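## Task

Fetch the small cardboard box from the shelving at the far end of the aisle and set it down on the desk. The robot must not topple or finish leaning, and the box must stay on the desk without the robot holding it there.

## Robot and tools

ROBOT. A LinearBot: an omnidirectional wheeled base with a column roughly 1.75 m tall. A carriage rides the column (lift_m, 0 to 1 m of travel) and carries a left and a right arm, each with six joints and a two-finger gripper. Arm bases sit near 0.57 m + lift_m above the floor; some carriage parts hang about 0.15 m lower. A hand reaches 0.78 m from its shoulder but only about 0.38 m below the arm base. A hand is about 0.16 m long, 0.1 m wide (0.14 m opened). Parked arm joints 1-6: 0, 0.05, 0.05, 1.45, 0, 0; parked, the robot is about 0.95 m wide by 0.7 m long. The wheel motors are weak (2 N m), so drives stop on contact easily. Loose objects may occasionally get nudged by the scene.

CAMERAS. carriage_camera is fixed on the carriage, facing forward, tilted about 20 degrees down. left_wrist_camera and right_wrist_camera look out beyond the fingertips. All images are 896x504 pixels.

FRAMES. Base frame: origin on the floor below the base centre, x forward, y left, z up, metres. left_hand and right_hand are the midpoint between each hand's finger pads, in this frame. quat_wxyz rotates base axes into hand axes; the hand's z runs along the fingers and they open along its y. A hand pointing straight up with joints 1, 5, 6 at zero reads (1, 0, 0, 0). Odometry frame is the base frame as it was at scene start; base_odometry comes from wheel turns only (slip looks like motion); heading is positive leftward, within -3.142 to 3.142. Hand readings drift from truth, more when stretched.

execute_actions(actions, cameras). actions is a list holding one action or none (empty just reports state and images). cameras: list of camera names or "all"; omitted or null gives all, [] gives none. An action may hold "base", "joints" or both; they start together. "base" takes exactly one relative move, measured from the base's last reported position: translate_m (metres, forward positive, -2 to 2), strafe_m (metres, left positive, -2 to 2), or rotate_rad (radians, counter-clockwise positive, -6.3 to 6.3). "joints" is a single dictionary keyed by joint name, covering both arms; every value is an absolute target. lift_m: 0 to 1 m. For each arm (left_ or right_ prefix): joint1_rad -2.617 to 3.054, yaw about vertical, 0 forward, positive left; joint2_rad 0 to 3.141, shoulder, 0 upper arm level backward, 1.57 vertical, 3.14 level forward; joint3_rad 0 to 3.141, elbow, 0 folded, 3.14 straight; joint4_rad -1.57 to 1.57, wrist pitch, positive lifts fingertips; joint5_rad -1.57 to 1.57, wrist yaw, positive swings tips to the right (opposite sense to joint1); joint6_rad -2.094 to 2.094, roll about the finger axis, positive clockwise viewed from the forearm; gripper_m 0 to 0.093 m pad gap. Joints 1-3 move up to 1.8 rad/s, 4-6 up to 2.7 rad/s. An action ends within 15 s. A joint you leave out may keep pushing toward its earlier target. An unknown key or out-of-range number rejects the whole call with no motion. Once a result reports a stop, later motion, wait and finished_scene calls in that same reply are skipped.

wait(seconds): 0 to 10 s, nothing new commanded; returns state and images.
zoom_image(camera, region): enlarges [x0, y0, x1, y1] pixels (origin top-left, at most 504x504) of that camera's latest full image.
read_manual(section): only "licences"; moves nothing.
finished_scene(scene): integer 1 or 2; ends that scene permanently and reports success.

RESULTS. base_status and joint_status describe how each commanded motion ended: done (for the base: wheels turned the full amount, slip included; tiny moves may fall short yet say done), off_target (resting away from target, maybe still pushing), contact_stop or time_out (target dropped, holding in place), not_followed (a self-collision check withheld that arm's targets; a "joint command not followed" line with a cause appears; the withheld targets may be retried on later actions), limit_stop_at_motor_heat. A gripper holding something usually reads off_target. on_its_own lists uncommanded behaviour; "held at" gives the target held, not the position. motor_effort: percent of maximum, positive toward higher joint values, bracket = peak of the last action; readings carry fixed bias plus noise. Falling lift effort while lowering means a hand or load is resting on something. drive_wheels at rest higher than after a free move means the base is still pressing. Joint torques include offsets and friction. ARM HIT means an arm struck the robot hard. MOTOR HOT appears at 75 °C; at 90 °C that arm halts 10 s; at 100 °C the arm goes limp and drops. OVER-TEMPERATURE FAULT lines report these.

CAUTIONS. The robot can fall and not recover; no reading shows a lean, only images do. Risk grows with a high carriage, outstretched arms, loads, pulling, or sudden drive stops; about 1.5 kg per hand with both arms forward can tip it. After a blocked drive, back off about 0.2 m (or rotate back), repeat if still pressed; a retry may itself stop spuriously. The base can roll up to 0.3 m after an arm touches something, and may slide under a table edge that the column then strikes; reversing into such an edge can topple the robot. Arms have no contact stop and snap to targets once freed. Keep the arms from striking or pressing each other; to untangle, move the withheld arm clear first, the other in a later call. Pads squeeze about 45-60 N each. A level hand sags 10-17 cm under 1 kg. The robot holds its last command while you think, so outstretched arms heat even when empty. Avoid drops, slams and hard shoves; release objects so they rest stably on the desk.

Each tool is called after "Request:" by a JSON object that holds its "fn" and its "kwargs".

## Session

Request:
{"fn": "execute_actions", "kwargs": {"actions": []}}

Scene clock: 0.00 s.
Joint torques (N m, as the arm reports them, + toward a larger angle): no reading
base_odometry: x=+0.000 y=+0.000 heading=+0.000 (m, m, rad; odometry frame)
base_status: not commanded
joint_positions: lift_m=+0.298 left_joint1_rad=+0.025 left_joint2_rad=+0.068 left_joint3_rad=+0.064 left_joint4_rad=+1.442 left_joint5_rad=+0.049 left_joint6_rad=-0.013 left_gripper_m=+0.094 right_joint1_rad=+0.012 right_joint2_rad=+0.045 right_joint3_rad=+0.063 right_joint4_rad=+1.470 right_joint5_rad=-0.022 right_joint6_rad=+0.019 right_gripper_m=+0.095
joint_status: not commanded
motor_effort: lift_m=+19 drive_wheels=+3 (%)
left_hand: x=+0.3036 y=+0.3422 z=+1.3178 quat_wxyz=(+0.997, +0.023, +0.067, +0.004) (m; base frame)
right_hand: x=+0.2895 y=-0.3458 z=+1.3187 quat_wxyz=(+0.999, -0.011, +0.042, +0.016) (m; base frame)
pictures: carriage_camera, left_wrist_camera, right_wrist_camera
Images, in order (width x height): carriage_camera 896x504, left_wrist_camera 896x504, right_wrist_camera 896x504.

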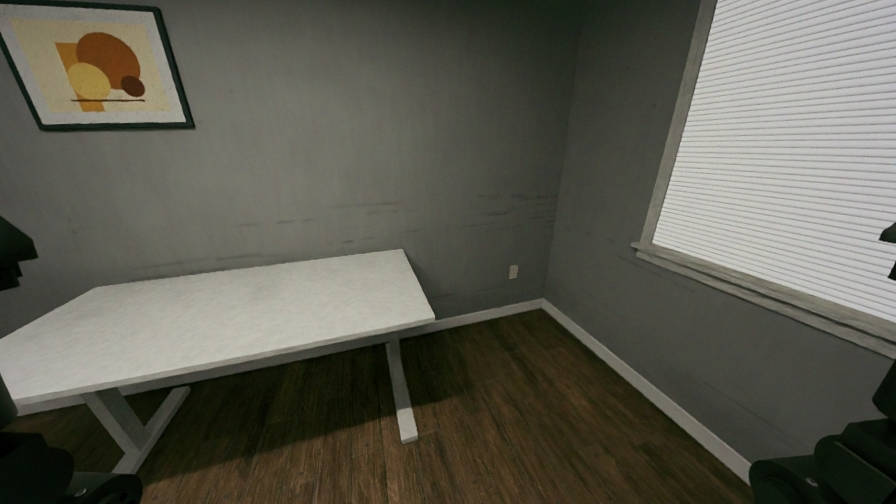

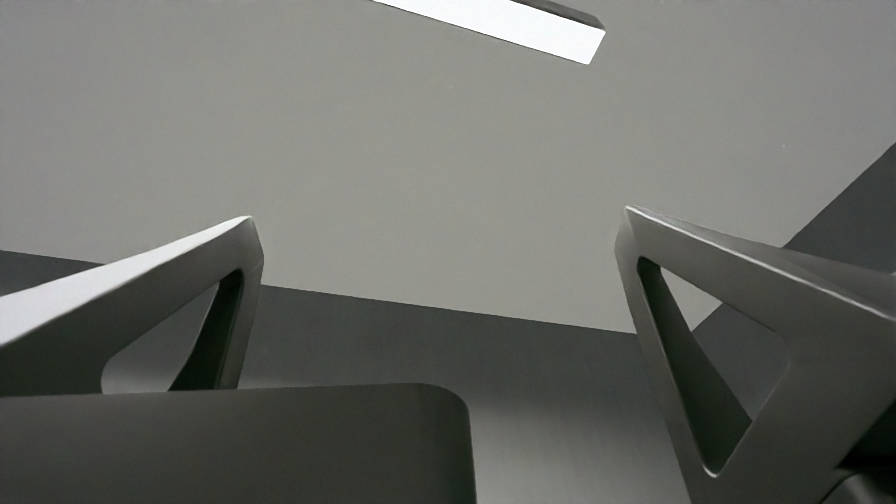

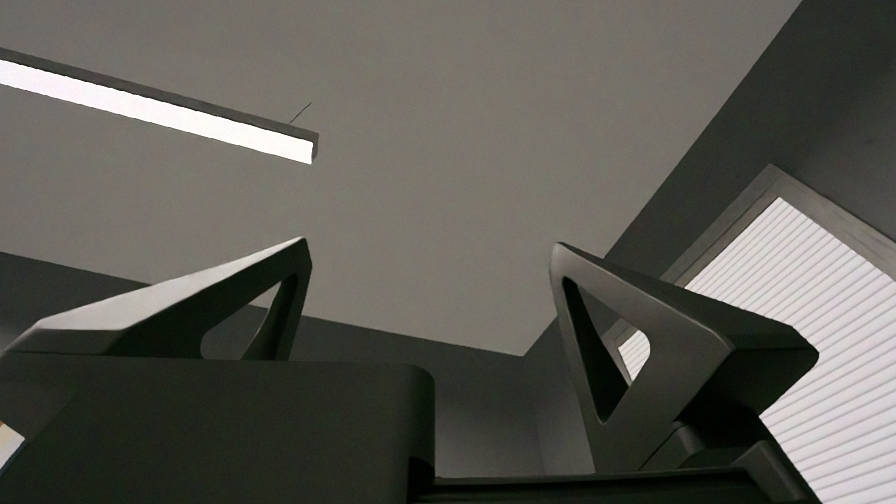

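Request:
{"fn": "execute_actions", "kwargs": {"actions": [{"base": {"rotate_rad": -2.79}}], "cameras": ["carriage_camera"]}}

Scene clock: 26.43 s.
Joint torques (N m, as the arm reports them, + toward a larger angle): left_arm=[ 0.17  5.11  6.61 -0.22  0.04 -0.02] | right_arm=[-0.4   4.26  6.29 -0.15  0.03  0.07]
base_odometry: x=+0.000 y=+0.000 heading=-2.788 (m, m, rad; odometry frame)
base_status: done
joint_positions: lift_m=+0.298 left_joint1_rad=+0.025 left_joint2_rad=+0.068 left_joint3_rad=+0.064 left_joint4_rad=+1.440 left_joint5_rad=+0.049 left_joint6_rad=-0.013 left_gripper_m=+0.094 right_joint1_rad=+0.012 right_joint2_rad=+0.045 right_joint3_rad=+0.063 right_joint4_rad=+1.467 right_joint5_rad=-0.022 right_joint6_rad=+0.019 right_gripper_m=+0.095
joint_status: not commanded
motor_effort: lift_m=+19(16) drive_wheels=+14(38) (%)
left_hand: x=+0.3040 y=+0.3422 z=+1.3177 quat_wxyz=(+0.997, +0.023, +0.068, +0.004) (m; base frame)
right_hand: x=+0.2903 y=-0.3457 z=+1.3186 quat_wxyz=(+0.999, -0.011, +0.043, +0.016) (m; base frame)
pictures: carriage_camera
Images, in order (width x height): carriage_camera 896x504.

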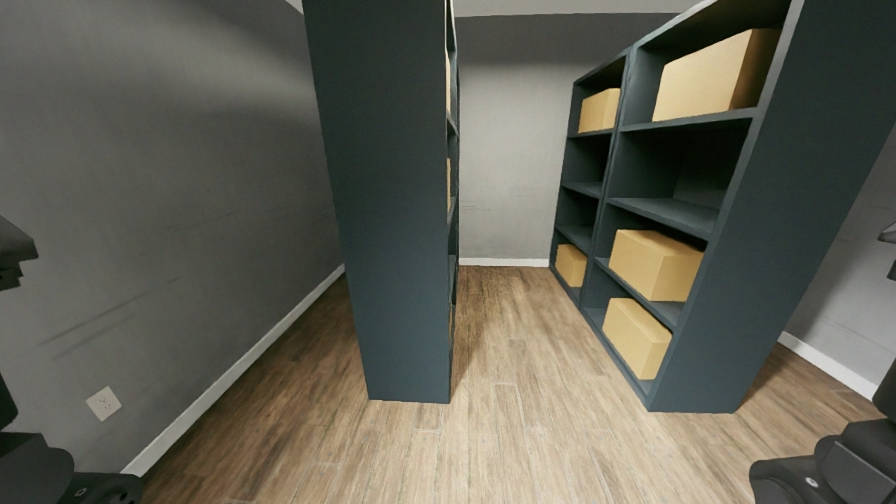

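Request:
{"fn": "zoom_image", "kwargs": {"camera": "carriage_camera", "region": [430, 60, 730, 330]}}

Request:
{"fn": "zoom_image", "kwargs": {"camera": "carriage_camera", "region": [330, 240, 780, 440]}}

Region (430, 60, 730, 330) of carriage_camera's 896x504 image, scaled by 1.680, with more detail than that image has; it fills the top 454 rows of this view, and the rest is white.

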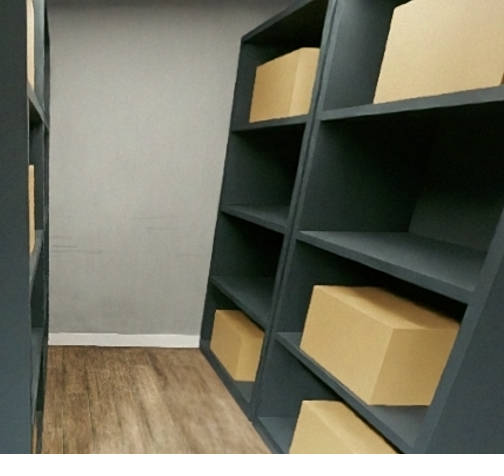

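Region (330, 240, 780, 440) of carriage_camera's 896x504 image, scaled by 1.120, with more detail than that image has.

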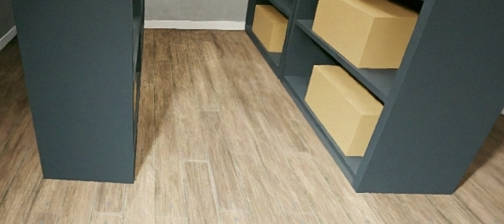

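Request:
{"fn": "execute_actions", "kwargs": {"actions": [{"base": {"strafe_m": -0.51}}], "cameras": ["carriage_camera"]}}

Scene clock: 95.97 s.
Joint torques (N m, as the arm reports them, + toward a larger angle): left_arm=[ 0.17  5.12  6.6  -0.22  0.04 -0.03] | right_arm=[-0.44  4.32  6.31 -0.16  0.04  0.07]
base_odometry: x=-0.175 y=+0.479 heading=-2.789 (m, m, rad; odometry frame)
base_status: done
joint_positions: lift_m=+0.298 left_joint1_rad=+0.025 left_joint2_rad=+0.068 left_joint3_rad=+0.064 left_joint4_rad=+1.440 left_joint5_rad=+0.049 left_joint6_rad=-0.013 left_gripper_m=+0.094 right_joint1_rad=+0.012 right_joint2_rad=+0.045 right_joint3_rad=+0.063 right_joint4_rad=+1.467 right_joint5_rad=-0.022 right_joint6_rad=+0.019 right_gripper_m=+0.095
joint_status: not commanded
motor_effort: lift_m=+18(17) drive_wheels=-7(32) (%)
left_hand: x=+0.3040 y=+0.3422 z=+1.3177 quat_wxyz=(+0.997, +0.023, +0.068, +0.004) (m; base frame)
right_hand: x=+0.2903 y=-0.3457 z=+1.3186 quat_wxyz=(+0.999, -0.011, +0.043, +0.016) (m; base frame)
pictures: carriage_camera
Images, in order (width x height): carriage_camera 896x504.

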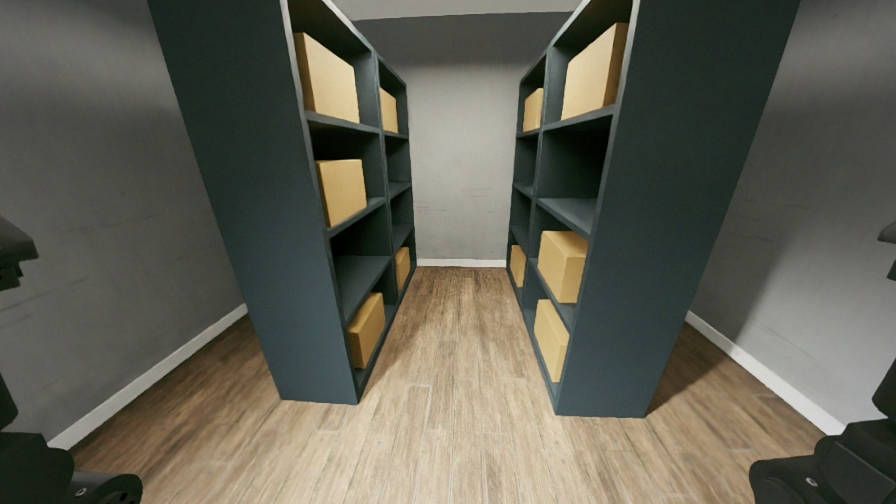

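Request:
{"fn": "execute_actions", "kwargs": {"actions": [{"base": {"translate_m": 0.69}, "joints": {"left_joint1_rad": -0.12, "left_joint2_rad": 2.5, "left_joint3_rad": 2.5, "left_joint4_rad": 0.2, "left_joint5_rad": 0.5, "right_joint1_rad": 0.0, "right_joint2_rad": 2.5, "right_joint3_rad": 2.5, "right_joint4_rad": 0.2, "right_joint5_rad": -0.6}}]}}

Scene clock: 107.17 s.
Joint torques (N m, as the arm reports them, + toward a larger angle): left_arm=[ -0.12 -20.02  10.09   1.7    0.09  -0.03] | right_arm=[ -0.91 -15.98   9.9    1.76  -0.01   0.07]
base_odometry: x=-0.824 y=+0.242 heading=-2.791 (m, m, rad; odometry frame)
base_status: done
joint_positions: lift_m=+0.298 left_joint1_rad=-0.115 left_joint2_rad=+2.500 left_joint3_rad=+2.487 left_joint4_rad=+0.204 left_joint5_rad=+0.494 left_joint6_rad=-0.013 left_gripper_m=+0.094 right_joint1_rad=+0.007 right_joint2_rad=+2.515 right_joint3_rad=+2.480 right_joint4_rad=+0.187 right_joint5_rad=-0.591 right_joint6_rad=+0.019 right_gripper_m=+0.095
joint_status: all done
motor_effort: lift_m=+17(17) drive_wheels=-9(28) (%)
left_hand: x=+0.9535 y=+0.1886 z=+1.2548 quat_wxyz=(+0.736, +0.220, +0.607, -0.203) (m; base frame)
right_hand: x=+0.9631 y=-0.2493 z=+1.2367 quat_wxyz=(+0.724, -0.217, +0.624, +0.199) (m; base frame)
pictures: carriage_camera, left_wrist_camera, right_wrist_camera
Images, in order (width x height): carriage_camera 896x504, left_wrist_camera 896x504, right_wrist_camera 896x504.

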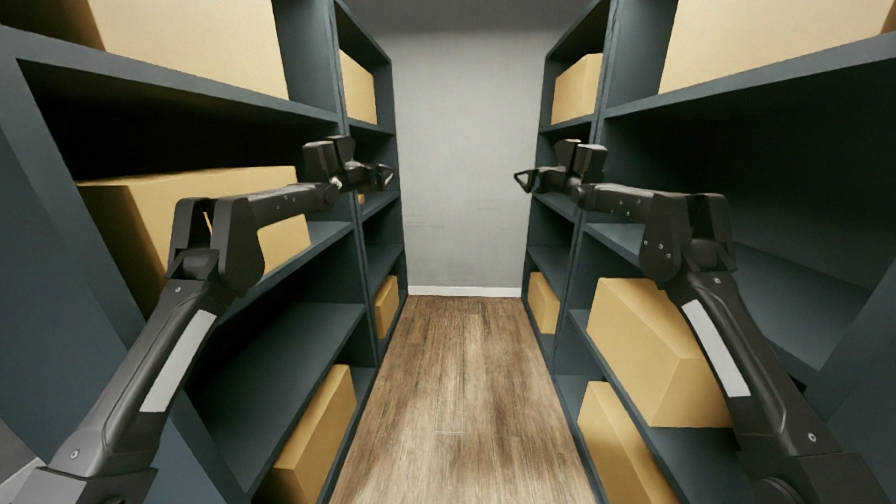

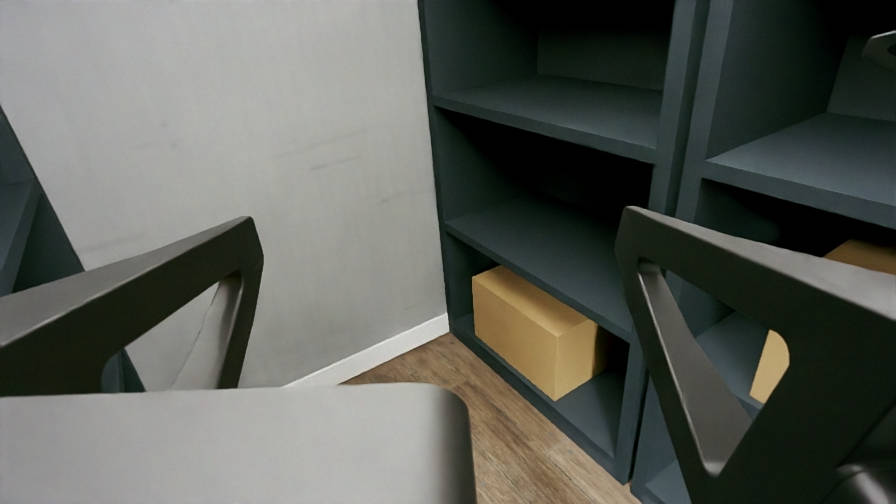

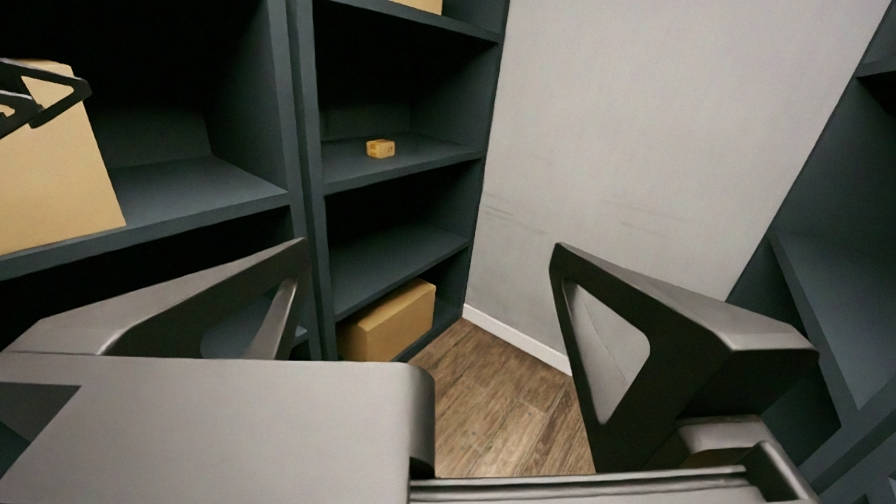

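Request:
{"fn": "zoom_image", "kwargs": {"camera": "right_wrist_camera", "region": [300, 90, 500, 220]}}

Request:
{"fn": "execute_actions", "kwargs": {"actions": [{"joints": {"left_joint1_rad": 0, "left_joint2_rad": 0.05, "left_joint3_rad": 0.05, "left_joint4_rad": 1.45, "left_joint5_rad": 0, "right_joint2_rad": 0.05, "right_joint3_rad": 0.05, "right_joint4_rad": 1.45, "right_joint5_rad": 0, "lift_m": 0.47}}], "cameras": ["carriage_camera"]}}

Region (300, 90, 500, 220) of right_wrist_camera's 896x504 image, scaled by 2.520, with more detail than that image has; it fills the top 328 rows of this view, and the rest is white.

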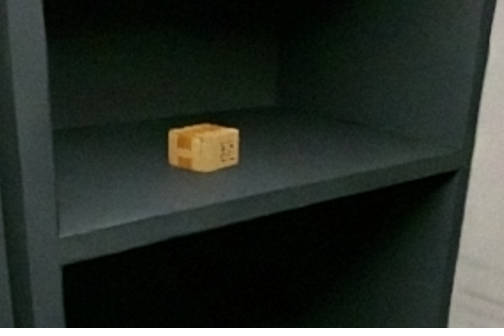

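Scene clock: 201.77 s.
Joint torques (N m, as the arm reports them, + toward a larger angle): left_arm=[ 0.01  3.89  5.04 -0.3   0.01 -0.02] | right_arm=[-0.84  3.15  5.28 -0.2   0.1   0.07]
MOTOR HOT: a motor of the right arm reached 75 °C. Now the hottest motor of the right arm, joint 2 (shoulder), reports 80 °C. The controller's stop level is 90 °C. To cool a motor, set the load down, stop pushing, or move to a pose that needs little force.
base_odometry: x=-0.824 y=+0.242 heading=-2.790 (m, m, rad; odometry frame)
base_status: not commanded
joint_positions: lift_m=+0.470 left_joint1_rad=+0.002 left_joint2_rad=+0.062 left_joint3_rad=+0.065 left_joint4_rad=+1.453 left_joint5_rad=+0.005 left_joint6_rad=-0.013 left_gripper_m=+0.094 right_joint1_rad=+0.006 right_joint2_rad=+0.059 right_joint3_rad=+0.058 right_joint4_rad=+1.458 right_joint5_rad=-0.009 right_joint6_rad=+0.019 right_gripper_m=+0.095
joint_status: all done
motor_effort: lift_m=+20(23) drive_wheels=-6(9) (%)
left_hand: x=+0.2985 y=+0.3490 z=+1.4912 quat_wxyz=(+0.998, +0.002, +0.057, -0.006) (m; base frame)
right_hand: x=+0.2984 y=-0.3482 z=+1.4895 quat_wxyz=(+0.998, -0.004, +0.057, +0.013) (m; base frame)
pictures: carriage_camera
Images, in order (width x height): carriage_camera 896x504.

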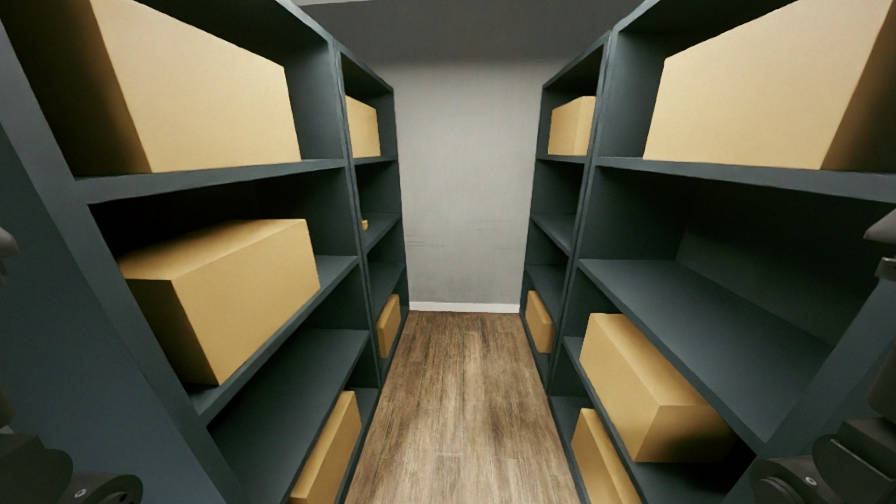

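Request:
{"fn": "execute_actions", "kwargs": {"actions": [{"base": {"rotate_rad": 1.494}}], "cameras": ["carriage_camera"]}}

Scene clock: 210.00 s.
Joint torques (N m, as the arm reports them, + toward a larger angle): left_arm=[ 0.03  3.86  5.02 -0.29  0.03 -0.02] | right_arm=[-0.84  3.15  5.36 -0.13  0.09  0.06]
MOTOR HOT: still on. Now the hottest motor of the right arm, joint 2 (shoulder), reports 74 °C; the controller's stop level is 90 °C.
base_odometry: x=-0.824 y=+0.242 heading=-1.298 (m, m, rad; odometry frame)
base_status: done
joint_positions: lift_m=+0.470 left_joint1_rad=+0.002 left_joint2_rad=+0.062 left_joint3_rad=+0.065 left_joint4_rad=+1.452 left_joint5_rad=+0.004 left_joint6_rad=-0.013 left_gripper_m=+0.094 right_joint1_rad=+0.006 right_joint2_rad=+0.059 right_joint3_rad=+0.058 right_joint4_rad=+1.453 right_joint5_rad=-0.007 right_joint6_rad=+0.019 right_gripper_m=+0.095
joint_status: not commanded
motor_effort: lift_m=+18(17) drive_wheels=+15(33) (%)
left_hand: x=+0.2987 y=+0.3492 z=+1.4912 quat_wxyz=(+0.998, +0.002, +0.058, -0.005) (m; base frame)
right_hand: x=+0.2996 y=-0.3484 z=+1.4894 quat_wxyz=(+0.998, -0.003, +0.059, +0.013) (m; base frame)
pictures: carriage_camera
Images, in order (width x height): carriage_camera 896x504.

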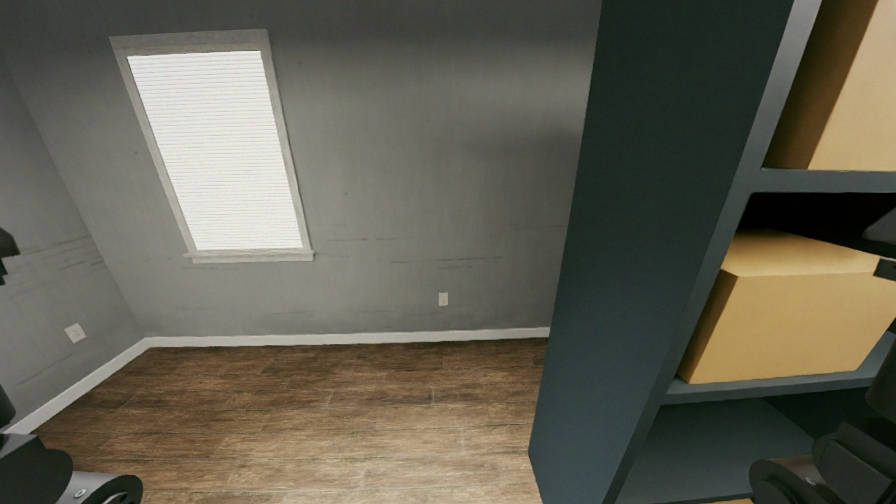

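Request:
{"fn": "execute_actions", "kwargs": {"actions": [{"base": {"strafe_m": -1.3}}], "cameras": ["carriage_camera"]}}

Scene clock: 232.57 s.
Joint torques (N m, as the arm reports them, + toward a larger angle): left_arm=[ 0.02  3.92  5.03 -0.29  0.03 -0.02] | right_arm=[-0.81  3.15  5.28 -0.15  0.09  0.07]
MOTOR HOT: cleared. Now the hottest motor of the right arm, joint 2 (shoulder), reports 63 °C.
base_odometry: x=-2.075 y=-0.110 heading=-1.297 (m, m, rad; odometry frame)
base_status: done
joint_positions: lift_m=+0.470 left_joint1_rad=+0.002 left_joint2_rad=+0.062 left_joint3_rad=+0.065 left_joint4_rad=+1.452 left_joint5_rad=+0.004 left_joint6_rad=-0.013 left_gripper_m=+0.094 right_joint1_rad=+0.006 right_joint2_rad=+0.059 right_joint3_rad=+0.058 right_joint4_rad=+1.453 right_joint5_rad=-0.007 right_joint6_rad=+0.019 right_gripper_m=+0.095
joint_status: not commanded
motor_effort: lift_m=+16(17) drive_wheels=-8(32) (%)
left_hand: x=+0.2987 y=+0.3493 z=+1.4912 quat_wxyz=(+0.998, +0.001, +0.058, -0.005) (m; base frame)
right_hand: x=+0.2995 y=-0.3484 z=+1.4894 quat_wxyz=(+0.998, -0.003, +0.059, +0.013) (m; base frame)
pictures: carriage_camera
Images, in order (width x height): carriage_camera 896x504.

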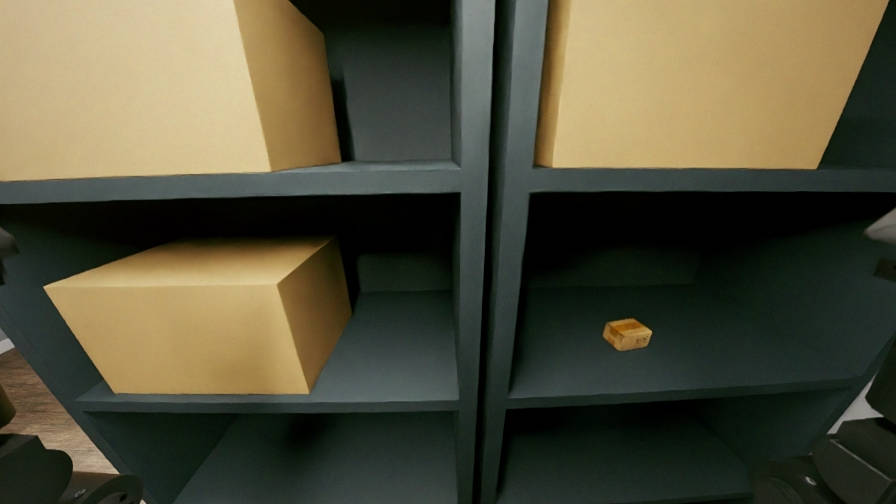

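Request:
{"fn": "zoom_image", "kwargs": {"camera": "carriage_camera", "region": [580, 300, 680, 370]}}

Request:
{"fn": "zoom_image", "kwargs": {"camera": "carriage_camera", "region": [446, 270, 896, 430]}}

Request:
{"fn": "zoom_image", "kwargs": {"camera": "carriage_camera", "region": [40, 270, 490, 430]}}

Region (580, 300, 680, 370) of carriage_camera's 896x504 image, scaled by 5.040, with more detail than that image has; it fills the top 353 rows of this view, and the rest is white.

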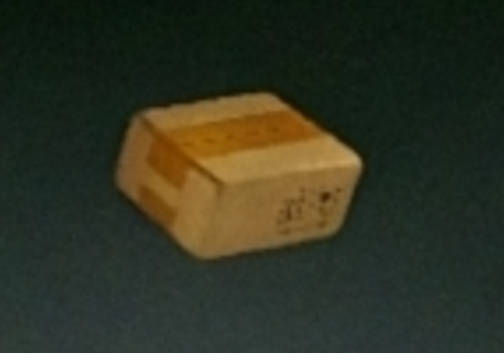

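Region (446, 270, 896, 430) of carriage_camera's 896x504 image, scaled by 1.120, with more detail than that image has; it fills the top 179 rows of this view, and the rest is white.

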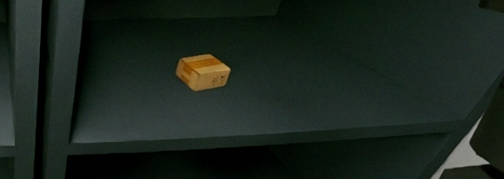

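Region (40, 270, 490, 430) of carriage_camera's 896x504 image, scaled by 1.120, with more detail than that image has; it fills the top 179 rows of this view, and the rest is white.

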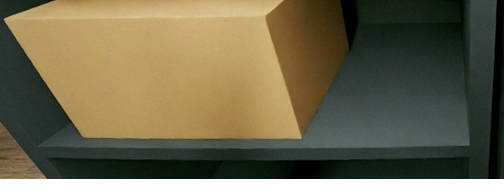

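Request:
{"fn": "execute_actions", "kwargs": {"actions": [{"joints": {"right_joint2_rad": 0.6, "right_joint3_rad": 0.15, "right_joint4_rad": 0.1, "lift_m": 0.45}}], "cameras": ["carriage_camera", "right_wrist_camera"]}}

Scene clock: 354.20 s.
Joint torques (N m, as the arm reports them, + toward a larger angle): left_arm=[ 0.01  3.88  5.14 -0.29  0.03 -0.02] | right_arm=[-0.84  0.88  8.99  1.85  0.09  0.06]
base_odometry: x=-2.075 y=-0.110 heading=-1.297 (m, m, rad; odometry frame)
base_status: not commanded
joint_positions: lift_m=+0.450 left_joint1_rad=+0.002 left_joint2_rad=+0.062 left_joint3_rad=+0.064 left_joint4_rad=+1.452 left_joint5_rad=+0.004 left_joint6_rad=-0.013 left_gripper_m=+0.094 right_joint1_rad=+0.006 right_joint2_rad=+0.592 right_joint3_rad=+0.143 right_joint4_rad=+0.096 right_joint5_rad=-0.007 right_joint6_rad=+0.019 right_gripper_m=+0.095
joint_status: all done
motor_effort: lift_m=+16(19) drive_wheels=-7(7) (%)
left_hand: x=+0.2991 y=+0.3493 z=+1.4710 quat_wxyz=(+0.998, +0.001, +0.059, -0.005) (m; base frame)
right_hand: x=+0.5474 y=-0.3468 z=+1.1601 quat_wxyz=(+0.572, +0.003, +0.820, +0.010) (m; base frame)
pictures: carriage_camera, right_wrist_camera
Images, in order (width x height): carriage_camera 896x504, right_wrist_camera 896x504.

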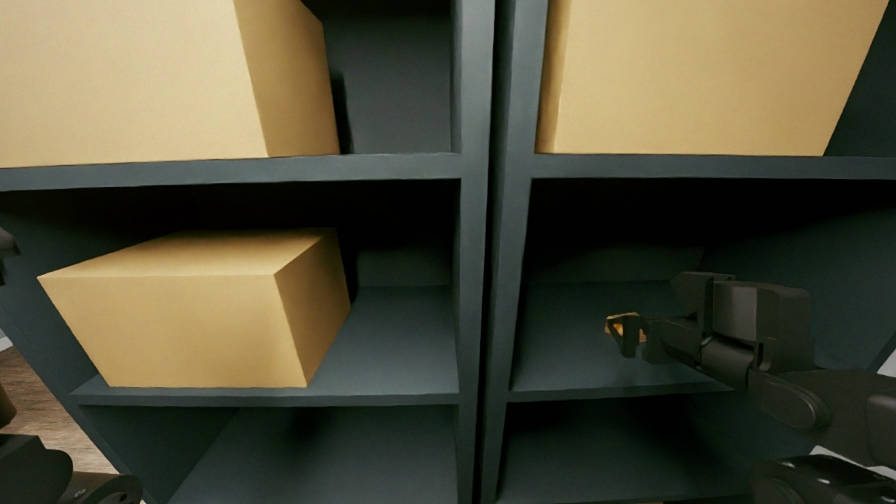

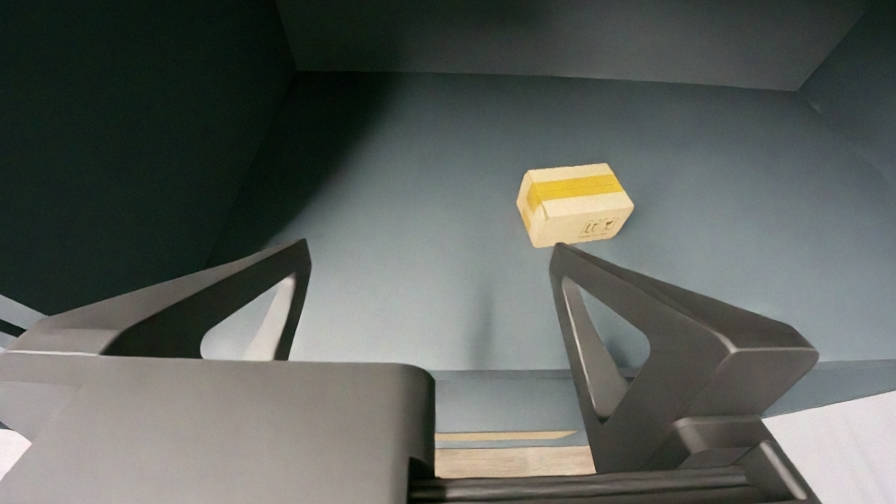

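Request:
{"fn": "execute_actions", "kwargs": {"actions": [{"joints": {"right_joint1_rad": -1.4, "right_joint2_rad": 2.434, "right_joint3_rad": 2.252, "right_joint4_rad": -1.365, "right_joint5_rad": 0.0, "right_joint6_rad": 1.126}}], "cameras": ["right_wrist_camera"]}}

Request:
{"fn": "execute_actions", "kwargs": {"actions": [{"joints": {"right_joint1_rad": -0.27}}], "cameras": ["carriage_camera", "right_wrist_camera"]}}

Scene clock: 362.10 s.
Joint torques (N m, as the arm reports them, + toward a larger angle): left_arm=[ 0.02  3.87  5.15 -0.29  0.04 -0.02] | right_arm=[  0.02 -13.26   7.81   0.29   0.13   0.15]
base_odometry: x=-2.075 y=-0.110 heading=-1.297 (m, m, rad; odometry frame)
base_status: not commanded
joint_positions: lift_m=+0.450 left_joint1_rad=+0.002 left_joint2_rad=+0.062 left_joint3_rad=+0.064 left_joint4_rad=+1.452 left_joint5_rad=+0.004 left_joint6_rad=-0.013 left_gripper_m=+0.094 right_joint1_rad=-1.406 right_joint2_rad=+2.436 right_joint3_rad=+2.240 right_joint4_rad=-1.354 right_joint5_rad=-0.005 right_joint6_rad=+1.118 right_gripper_m=+0.095
joint_status: all done
motor_effort: lift_m=+15(17) drive_wheels=-7(7) (%)
left_hand: x=+0.2991 y=+0.3493 z=+1.4710 quat_wxyz=(+0.998, +0.001, +0.059, -0.005) (m; base frame)
right_hand: x=+0.3482 y=-0.8212 z=+1.0864 quat_wxyz=(+0.010, +0.953, +0.304, +0.001) (m; base frame)
pictures: right_wrist_camera
Images, in order (width x height): right_wrist_camera 896x504.

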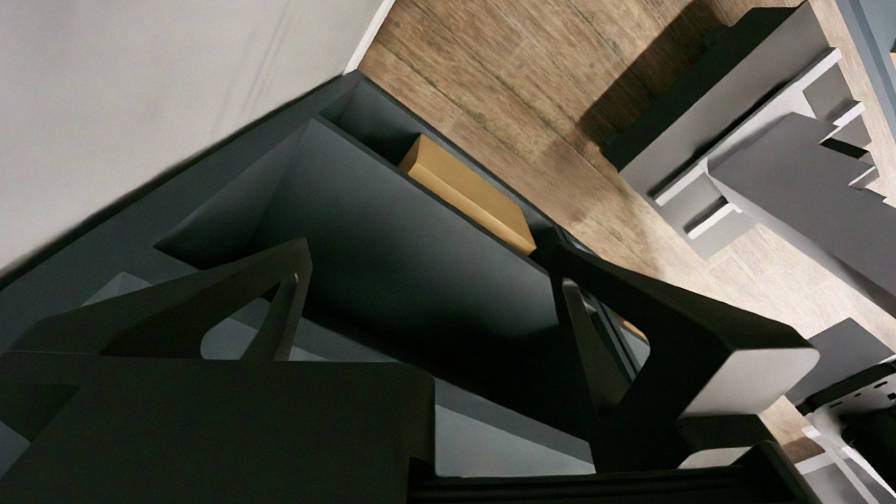

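Scene clock: 363.60 s.
Joint torques (N m, as the arm reports them, + toward a larger angle): left_arm=[ 0.04  3.88  5.12 -0.28  0.04 -0.02] | right_arm=[ -0.79 -13.16   7.83   0.25   0.1    0.14]
base_odometry: x=-2.075 y=-0.110 heading=-1.297 (m, m, rad; odometry frame)
base_status: not commanded
joint_positions: lift_m=+0.450 left_joint1_rad=+0.002 left_joint2_rad=+0.062 left_joint3_rad=+0.064 left_joint4_rad=+1.452 left_joint5_rad=+0.004 left_joint6_rad=-0.013 left_gripper_m=+0.094 right_joint1_rad=-0.264 right_joint2_rad=+2.436 right_joint3_rad=+2.240 right_joint4_rad=-1.354 right_joint5_rad=-0.003 right_joint6_rad=+1.118 right_gripper_m=+0.095
joint_status: all done
motor_effort: lift_m=+15(18) drive_wheels=-6(7) (%)
left_hand: x=+0.2991 y=+0.3493 z=+1.4710 quat_wxyz=(+0.998, +0.001, +0.059, -0.005) (m; base frame)
right_hand: x=+0.7305 y=-0.4740 z=+1.0864 quat_wxyz=(+0.009, +0.637, +0.771, +0.006) (m; base frame)
pictures: carriage_camera, right_wrist_camera
Images, in order (width x height): carriage_camera 896x504, right_wrist_camera 896x504.

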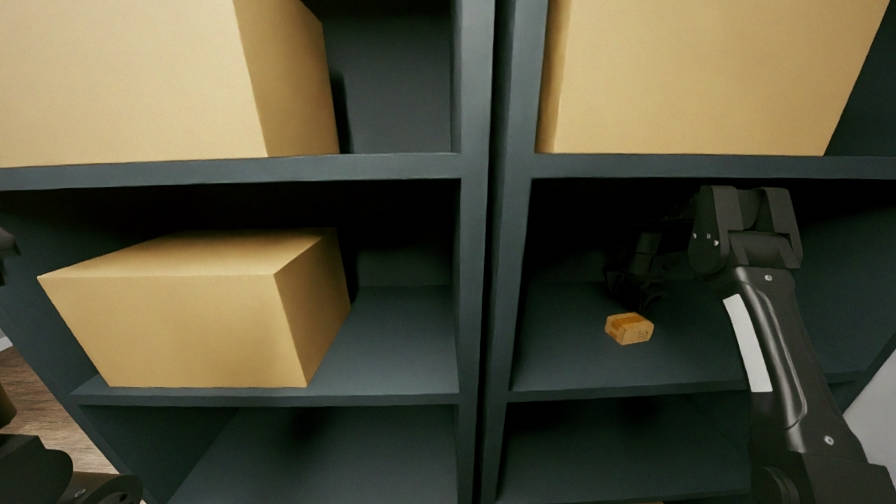

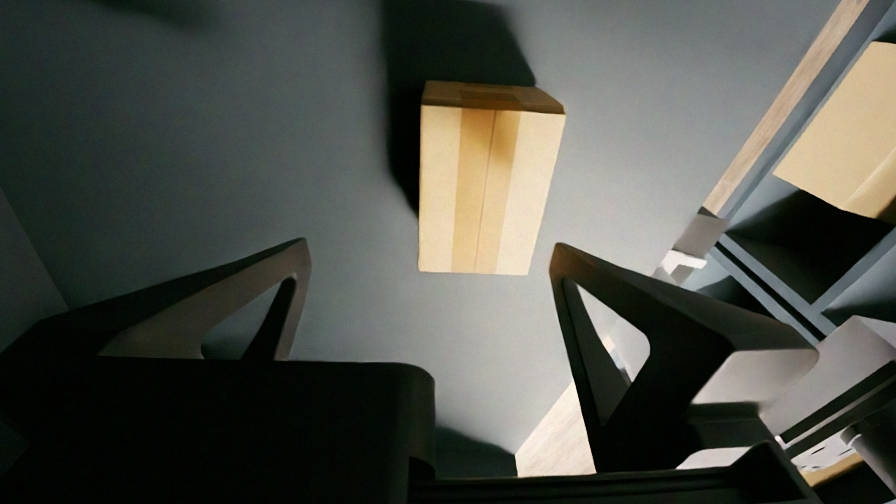

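Request:
{"fn": "execute_actions", "kwargs": {"actions": [{"joints": {"right_joint2_rad": 2.304, "right_joint3_rad": 2.12, "right_joint4_rad": -1.375, "lift_m": 0.40}}], "cameras": ["carriage_camera", "right_wrist_camera"]}}

Scene clock: 386.60 s.
Joint torques (N m, as the arm reports them, + toward a larger angle): left_arm=[ 0.04  3.88  5.19 -0.3   0.03 -0.02] | right_arm=[ -0.84 -13.9    6.22   0.32   0.11   0.15]
base_odometry: x=-2.075 y=-0.110 heading=-1.297 (m, m, rad; odometry frame)
base_status: not commanded
joint_positions: lift_m=+0.400 left_joint1_rad=+0.002 left_joint2_rad=+0.062 left_joint3_rad=+0.064 left_joint4_rad=+1.452 left_joint5_rad=+0.003 left_joint6_rad=-0.013 left_gripper_m=+0.094 right_joint1_rad=-0.264 right_joint2_rad=+2.324 right_joint3_rad=+2.127 right_joint4_rad=-1.372 right_joint5_rad=-0.003 right_joint6_rad=+1.118 right_gripper_m=+0.095
joint_status: all done
motor_effort: lift_m=+17(18) drive_wheels=-6(6) (%)
left_hand: x=+0.2992 y=+0.3493 z=+1.4209 quat_wxyz=(+0.998, +0.001, +0.059, -0.005) (m; base frame)
right_hand: x=+0.7063 y=-0.4675 z=+1.0578 quat_wxyz=(+0.000, +0.637, +0.771, +0.002) (m; base frame)
pictures: carriage_camera, right_wrist_camera
Images, in order (width x height): carriage_camera 896x504, right_wrist_camera 896x504.

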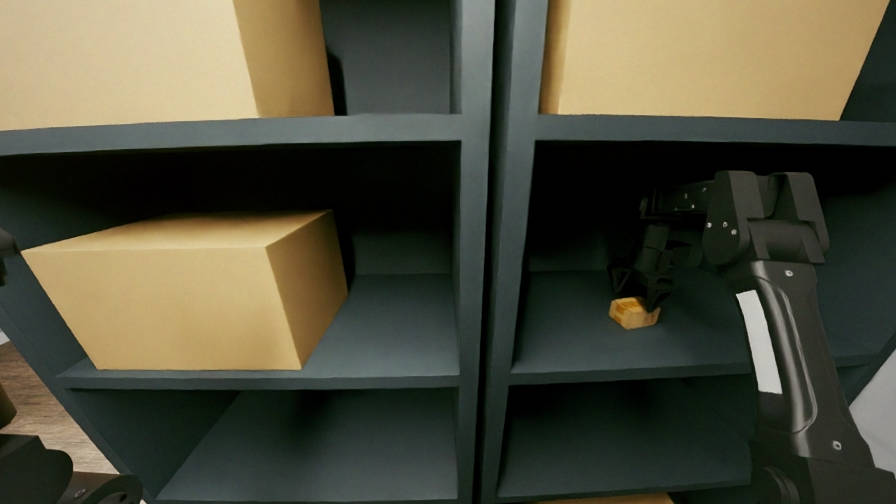

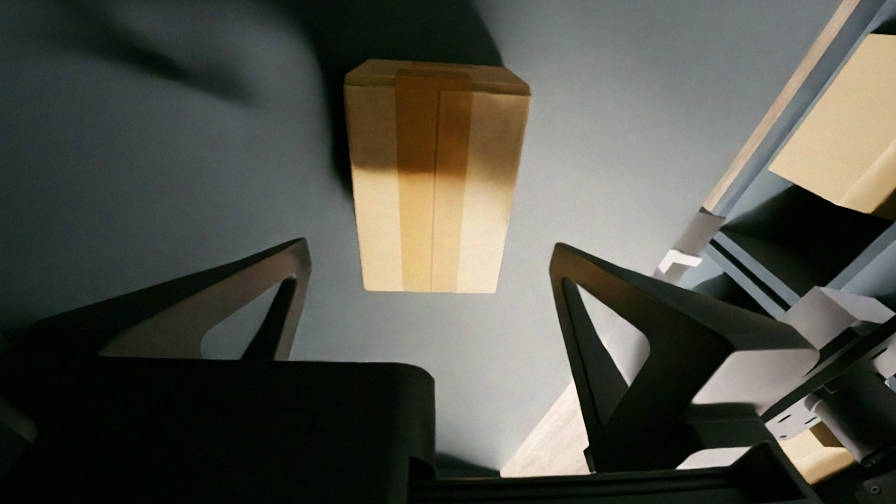

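Request:
{"fn": "execute_actions", "kwargs": {"actions": [{"joints": {"lift_m": 0.352}}], "cameras": ["carriage_camera", "right_wrist_camera"]}}

Scene clock: 401.37 s.
Joint torques (N m, as the arm reports them, + toward a larger angle): left_arm=[ 0.02  3.86  5.15 -0.29  0.03 -0.02] | right_arm=[ -0.8  -13.13   6.25   0.35   0.11   0.15]
base_odometry: x=-2.075 y=-0.110 heading=-1.297 (m, m, rad; odometry frame)
base_status: not commanded
joint_positions: lift_m=+0.352 left_joint1_rad=+0.002 left_joint2_rad=+0.062 left_joint3_rad=+0.064 left_joint4_rad=+1.452 left_joint5_rad=+0.003 left_joint6_rad=-0.013 left_gripper_m=+0.094 right_joint1_rad=-0.264 right_joint2_rad=+2.315 right_joint3_rad=+2.127 right_joint4_rad=-1.374 right_joint5_rad=-0.003 right_joint6_rad=+1.118 right_gripper_m=+0.095
joint_status: all done
motor_effort: lift_m=+19(15) drive_wheels=-6(6) (%)
left_hand: x=+0.2992 y=+0.3493 z=+1.3729 quat_wxyz=(+0.998, +0.001, +0.059, -0.005) (m; base frame)
right_hand: x=+0.7063 y=-0.4674 z=+1.0134 quat_wxyz=(+0.003, +0.637, +0.771, +0.003) (m; base frame)
pictures: carriage_camera, right_wrist_camera
Images, in order (width x height): carriage_camera 896x504, right_wrist_camera 896x504.

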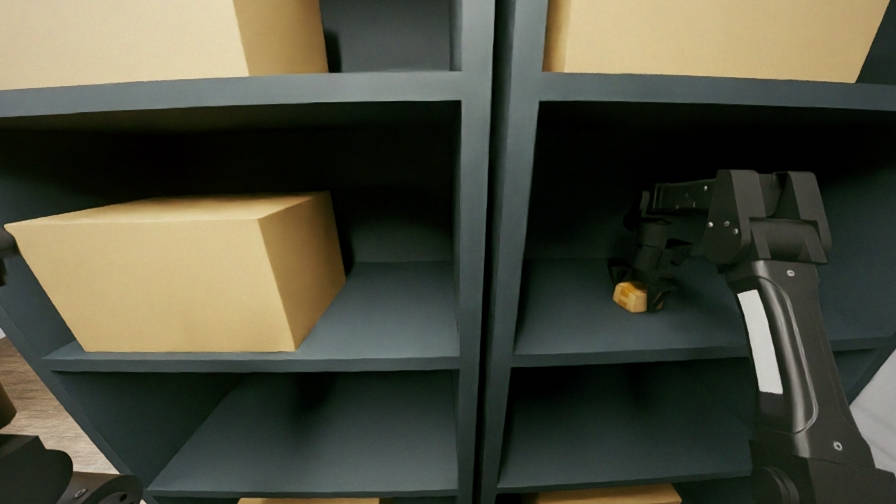

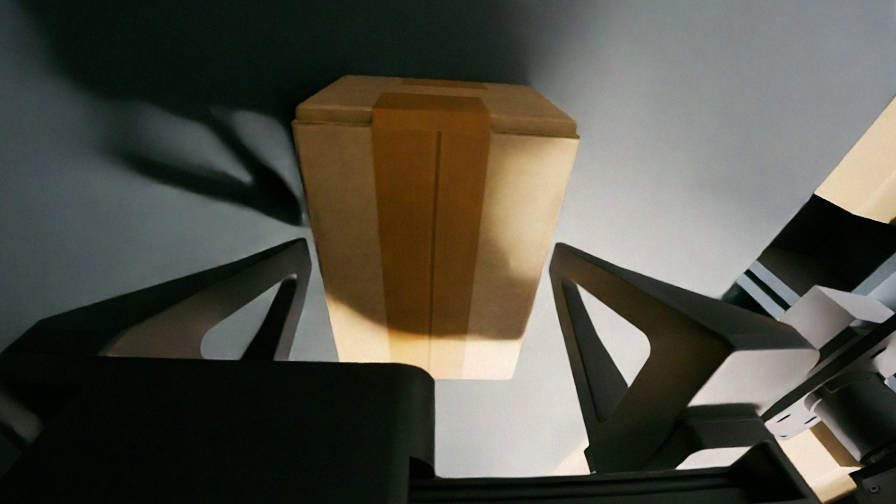

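Request:
{"fn": "execute_actions", "kwargs": {"actions": [{"joints": {"right_gripper_m": 0.04}}], "cameras": ["right_wrist_camera"]}}

Scene clock: 408.17 s.
Joint torques (N m, as the arm reports them, + toward a larger angle): left_arm=[ 0.02  3.88  5.19 -0.29  0.03 -0.02] | right_arm=[ -0.85 -13.16   6.2    0.34   0.11   0.14]
base_odometry: x=-2.075 y=-0.110 heading=-1.297 (m, m, rad; odometry frame)
base_status: not commanded
joint_positions: lift_m=+0.352 left_joint1_rad=+0.002 left_joint2_rad=+0.062 left_joint3_rad=+0.064 left_joint4_rad=+1.452 left_joint5_rad=+0.003 left_joint6_rad=-0.013 left_gripper_m=+0.094 right_joint1_rad=-0.264 right_joint2_rad=+2.315 right_joint3_rad=+2.127 right_joint4_rad=-1.374 right_joint5_rad=-0.003 right_joint6_rad=+1.119 right_gripper_m=+0.060
joint_status: right_gripper_m off_target (ended at +0.060, target +0.040)
motor_effort: lift_m=+15(17) drive_wheels=-6(6) (%)
left_hand: x=+0.2992 y=+0.3493 z=+1.3729 quat_wxyz=(+0.998, +0.001, +0.059, -0.005) (m; base frame)
right_hand: x=+0.7063 y=-0.4674 z=+1.0134 quat_wxyz=(+0.003, +0.637, +0.770, +0.003) (m; base frame)
pictures: right_wrist_camera
Images, in order (width x height): right_wrist_camera 896x504.

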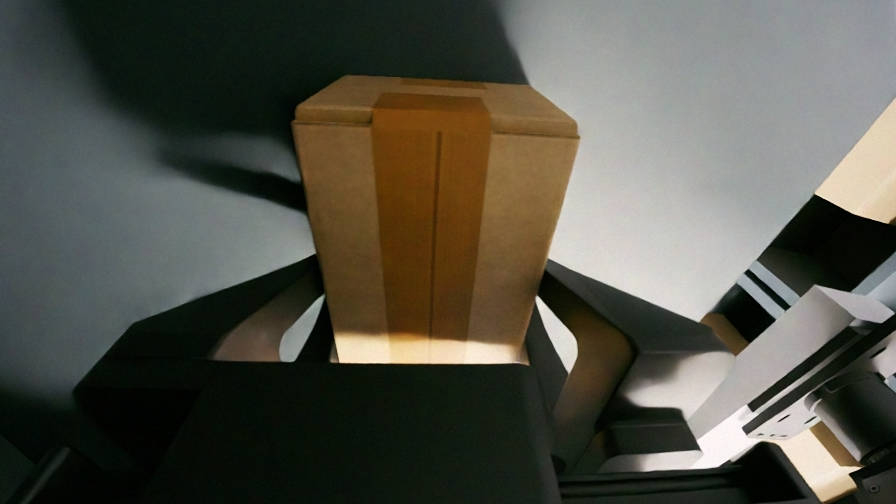

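Gripped at 0.060. Raise the lift a bit, then swing out.

Request:
{"fn": "execute_actions", "kwargs": {"actions": [{"joints": {"lift_m": 0.39}}], "cameras": ["right_wrist_camera"]}}

Request:
{"fn": "execute_actions", "kwargs": {"actions": [{"joints": {"right_joint1_rad": -1.45}}], "cameras": ["carriage_camera", "right_wrist_camera"]}}

Scene clock: 414.40 s.
Joint torques (N m, as the arm reports them, + toward a larger angle): left_arm=[ 0.02  3.88  5.17 -0.29  0.04 -0.02] | right_arm=[ -0.75 -12.7    6.49   0.35   0.12   0.14]
base_odometry: x=-2.075 y=-0.110 heading=-1.297 (m, m, rad; odometry frame)
base_status: not commanded
joint_positions: lift_m=+0.390 left_joint1_rad=+0.002 left_joint2_rad=+0.062 left_joint3_rad=+0.064 left_joint4_rad=+1.451 left_joint5_rad=+0.003 left_joint6_rad=-0.013 left_gripper_m=+0.094 right_joint1_rad=-0.264 right_joint2_rad=+2.310 right_joint3_rad=+2.122 right_joint4_rad=-1.374 right_joint5_rad=-0.003 right_joint6_rad=+1.119 right_gripper_m=+0.060
joint_status: all done
motor_effort: lift_m=+18(19) drive_wheels=-6(6) (%)
left_hand: x=+0.2993 y=+0.3493 z=+1.4107 quat_wxyz=(+0.998, +0.001, +0.059, -0.005) (m; base frame)
right_hand: x=+0.7055 y=-0.4672 z=+1.0523 quat_wxyz=(+0.004, +0.637, +0.770, +0.003) (m; base frame)
pictures: right_wrist_camera
Images, in order (width x height): right_wrist_camera 896x504.

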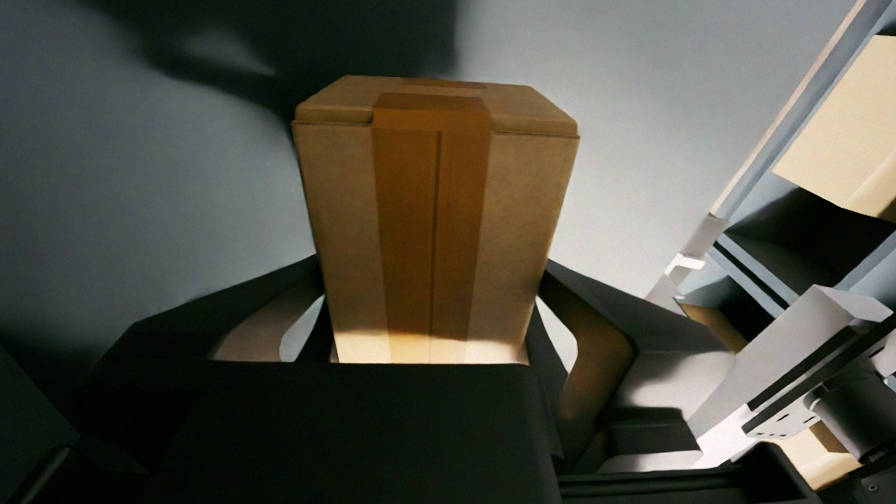

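Scene clock: 415.93 s.
Joint torques (N m, as the arm reports them, + toward a larger angle): left_arm=[ 0.01  3.89  5.17 -0.29  0.04 -0.02] | right_arm=[  0.1  -12.63   6.62   0.29   0.07   0.14]
base_odometry: x=-2.075 y=-0.110 heading=-1.297 (m, m, rad; odometry frame)
base_status: not commanded
joint_positions: lift_m=+0.390 left_joint1_rad=+0.002 left_joint2_rad=+0.062 left_joint3_rad=+0.064 left_joint4_rad=+1.451 left_joint5_rad=+0.003 left_joint6_rad=-0.013 left_gripper_m=+0.094 right_joint1_rad=-1.456 right_joint2_rad=+2.310 right_joint3_rad=+2.122 right_joint4_rad=-1.366 right_joint5_rad=+0.002 right_joint6_rad=+1.119 right_gripper_m=+0.060
joint_status: all done
motor_effort: lift_m=+19(18) drive_wheels=-6(6) (%)
left_hand: x=+0.2993 y=+0.3493 z=+1.4107 quat_wxyz=(+0.998, +0.001, +0.059, -0.005) (m; base frame)
right_hand: x=+0.3206 y=-0.8009 z=+1.0523 quat_wxyz=(+0.009, +0.960, +0.280, -0.003) (m; base frame)
pictures: carriage_camera, right_wrist_camera
Images, in order (width x height): carriage_camera 896x504, right_wrist_camera 896x504.

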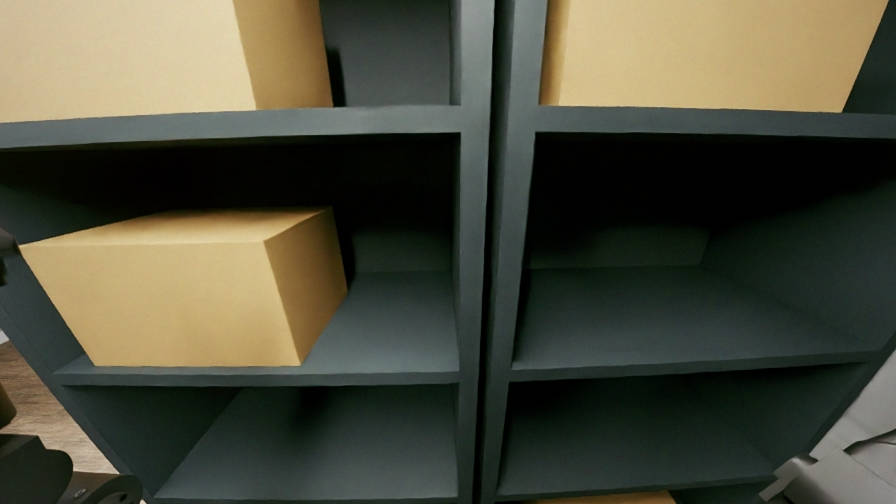

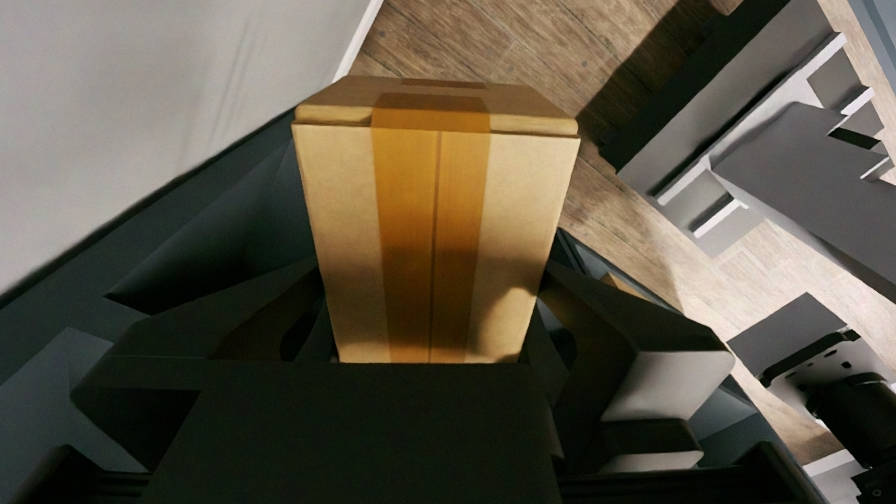

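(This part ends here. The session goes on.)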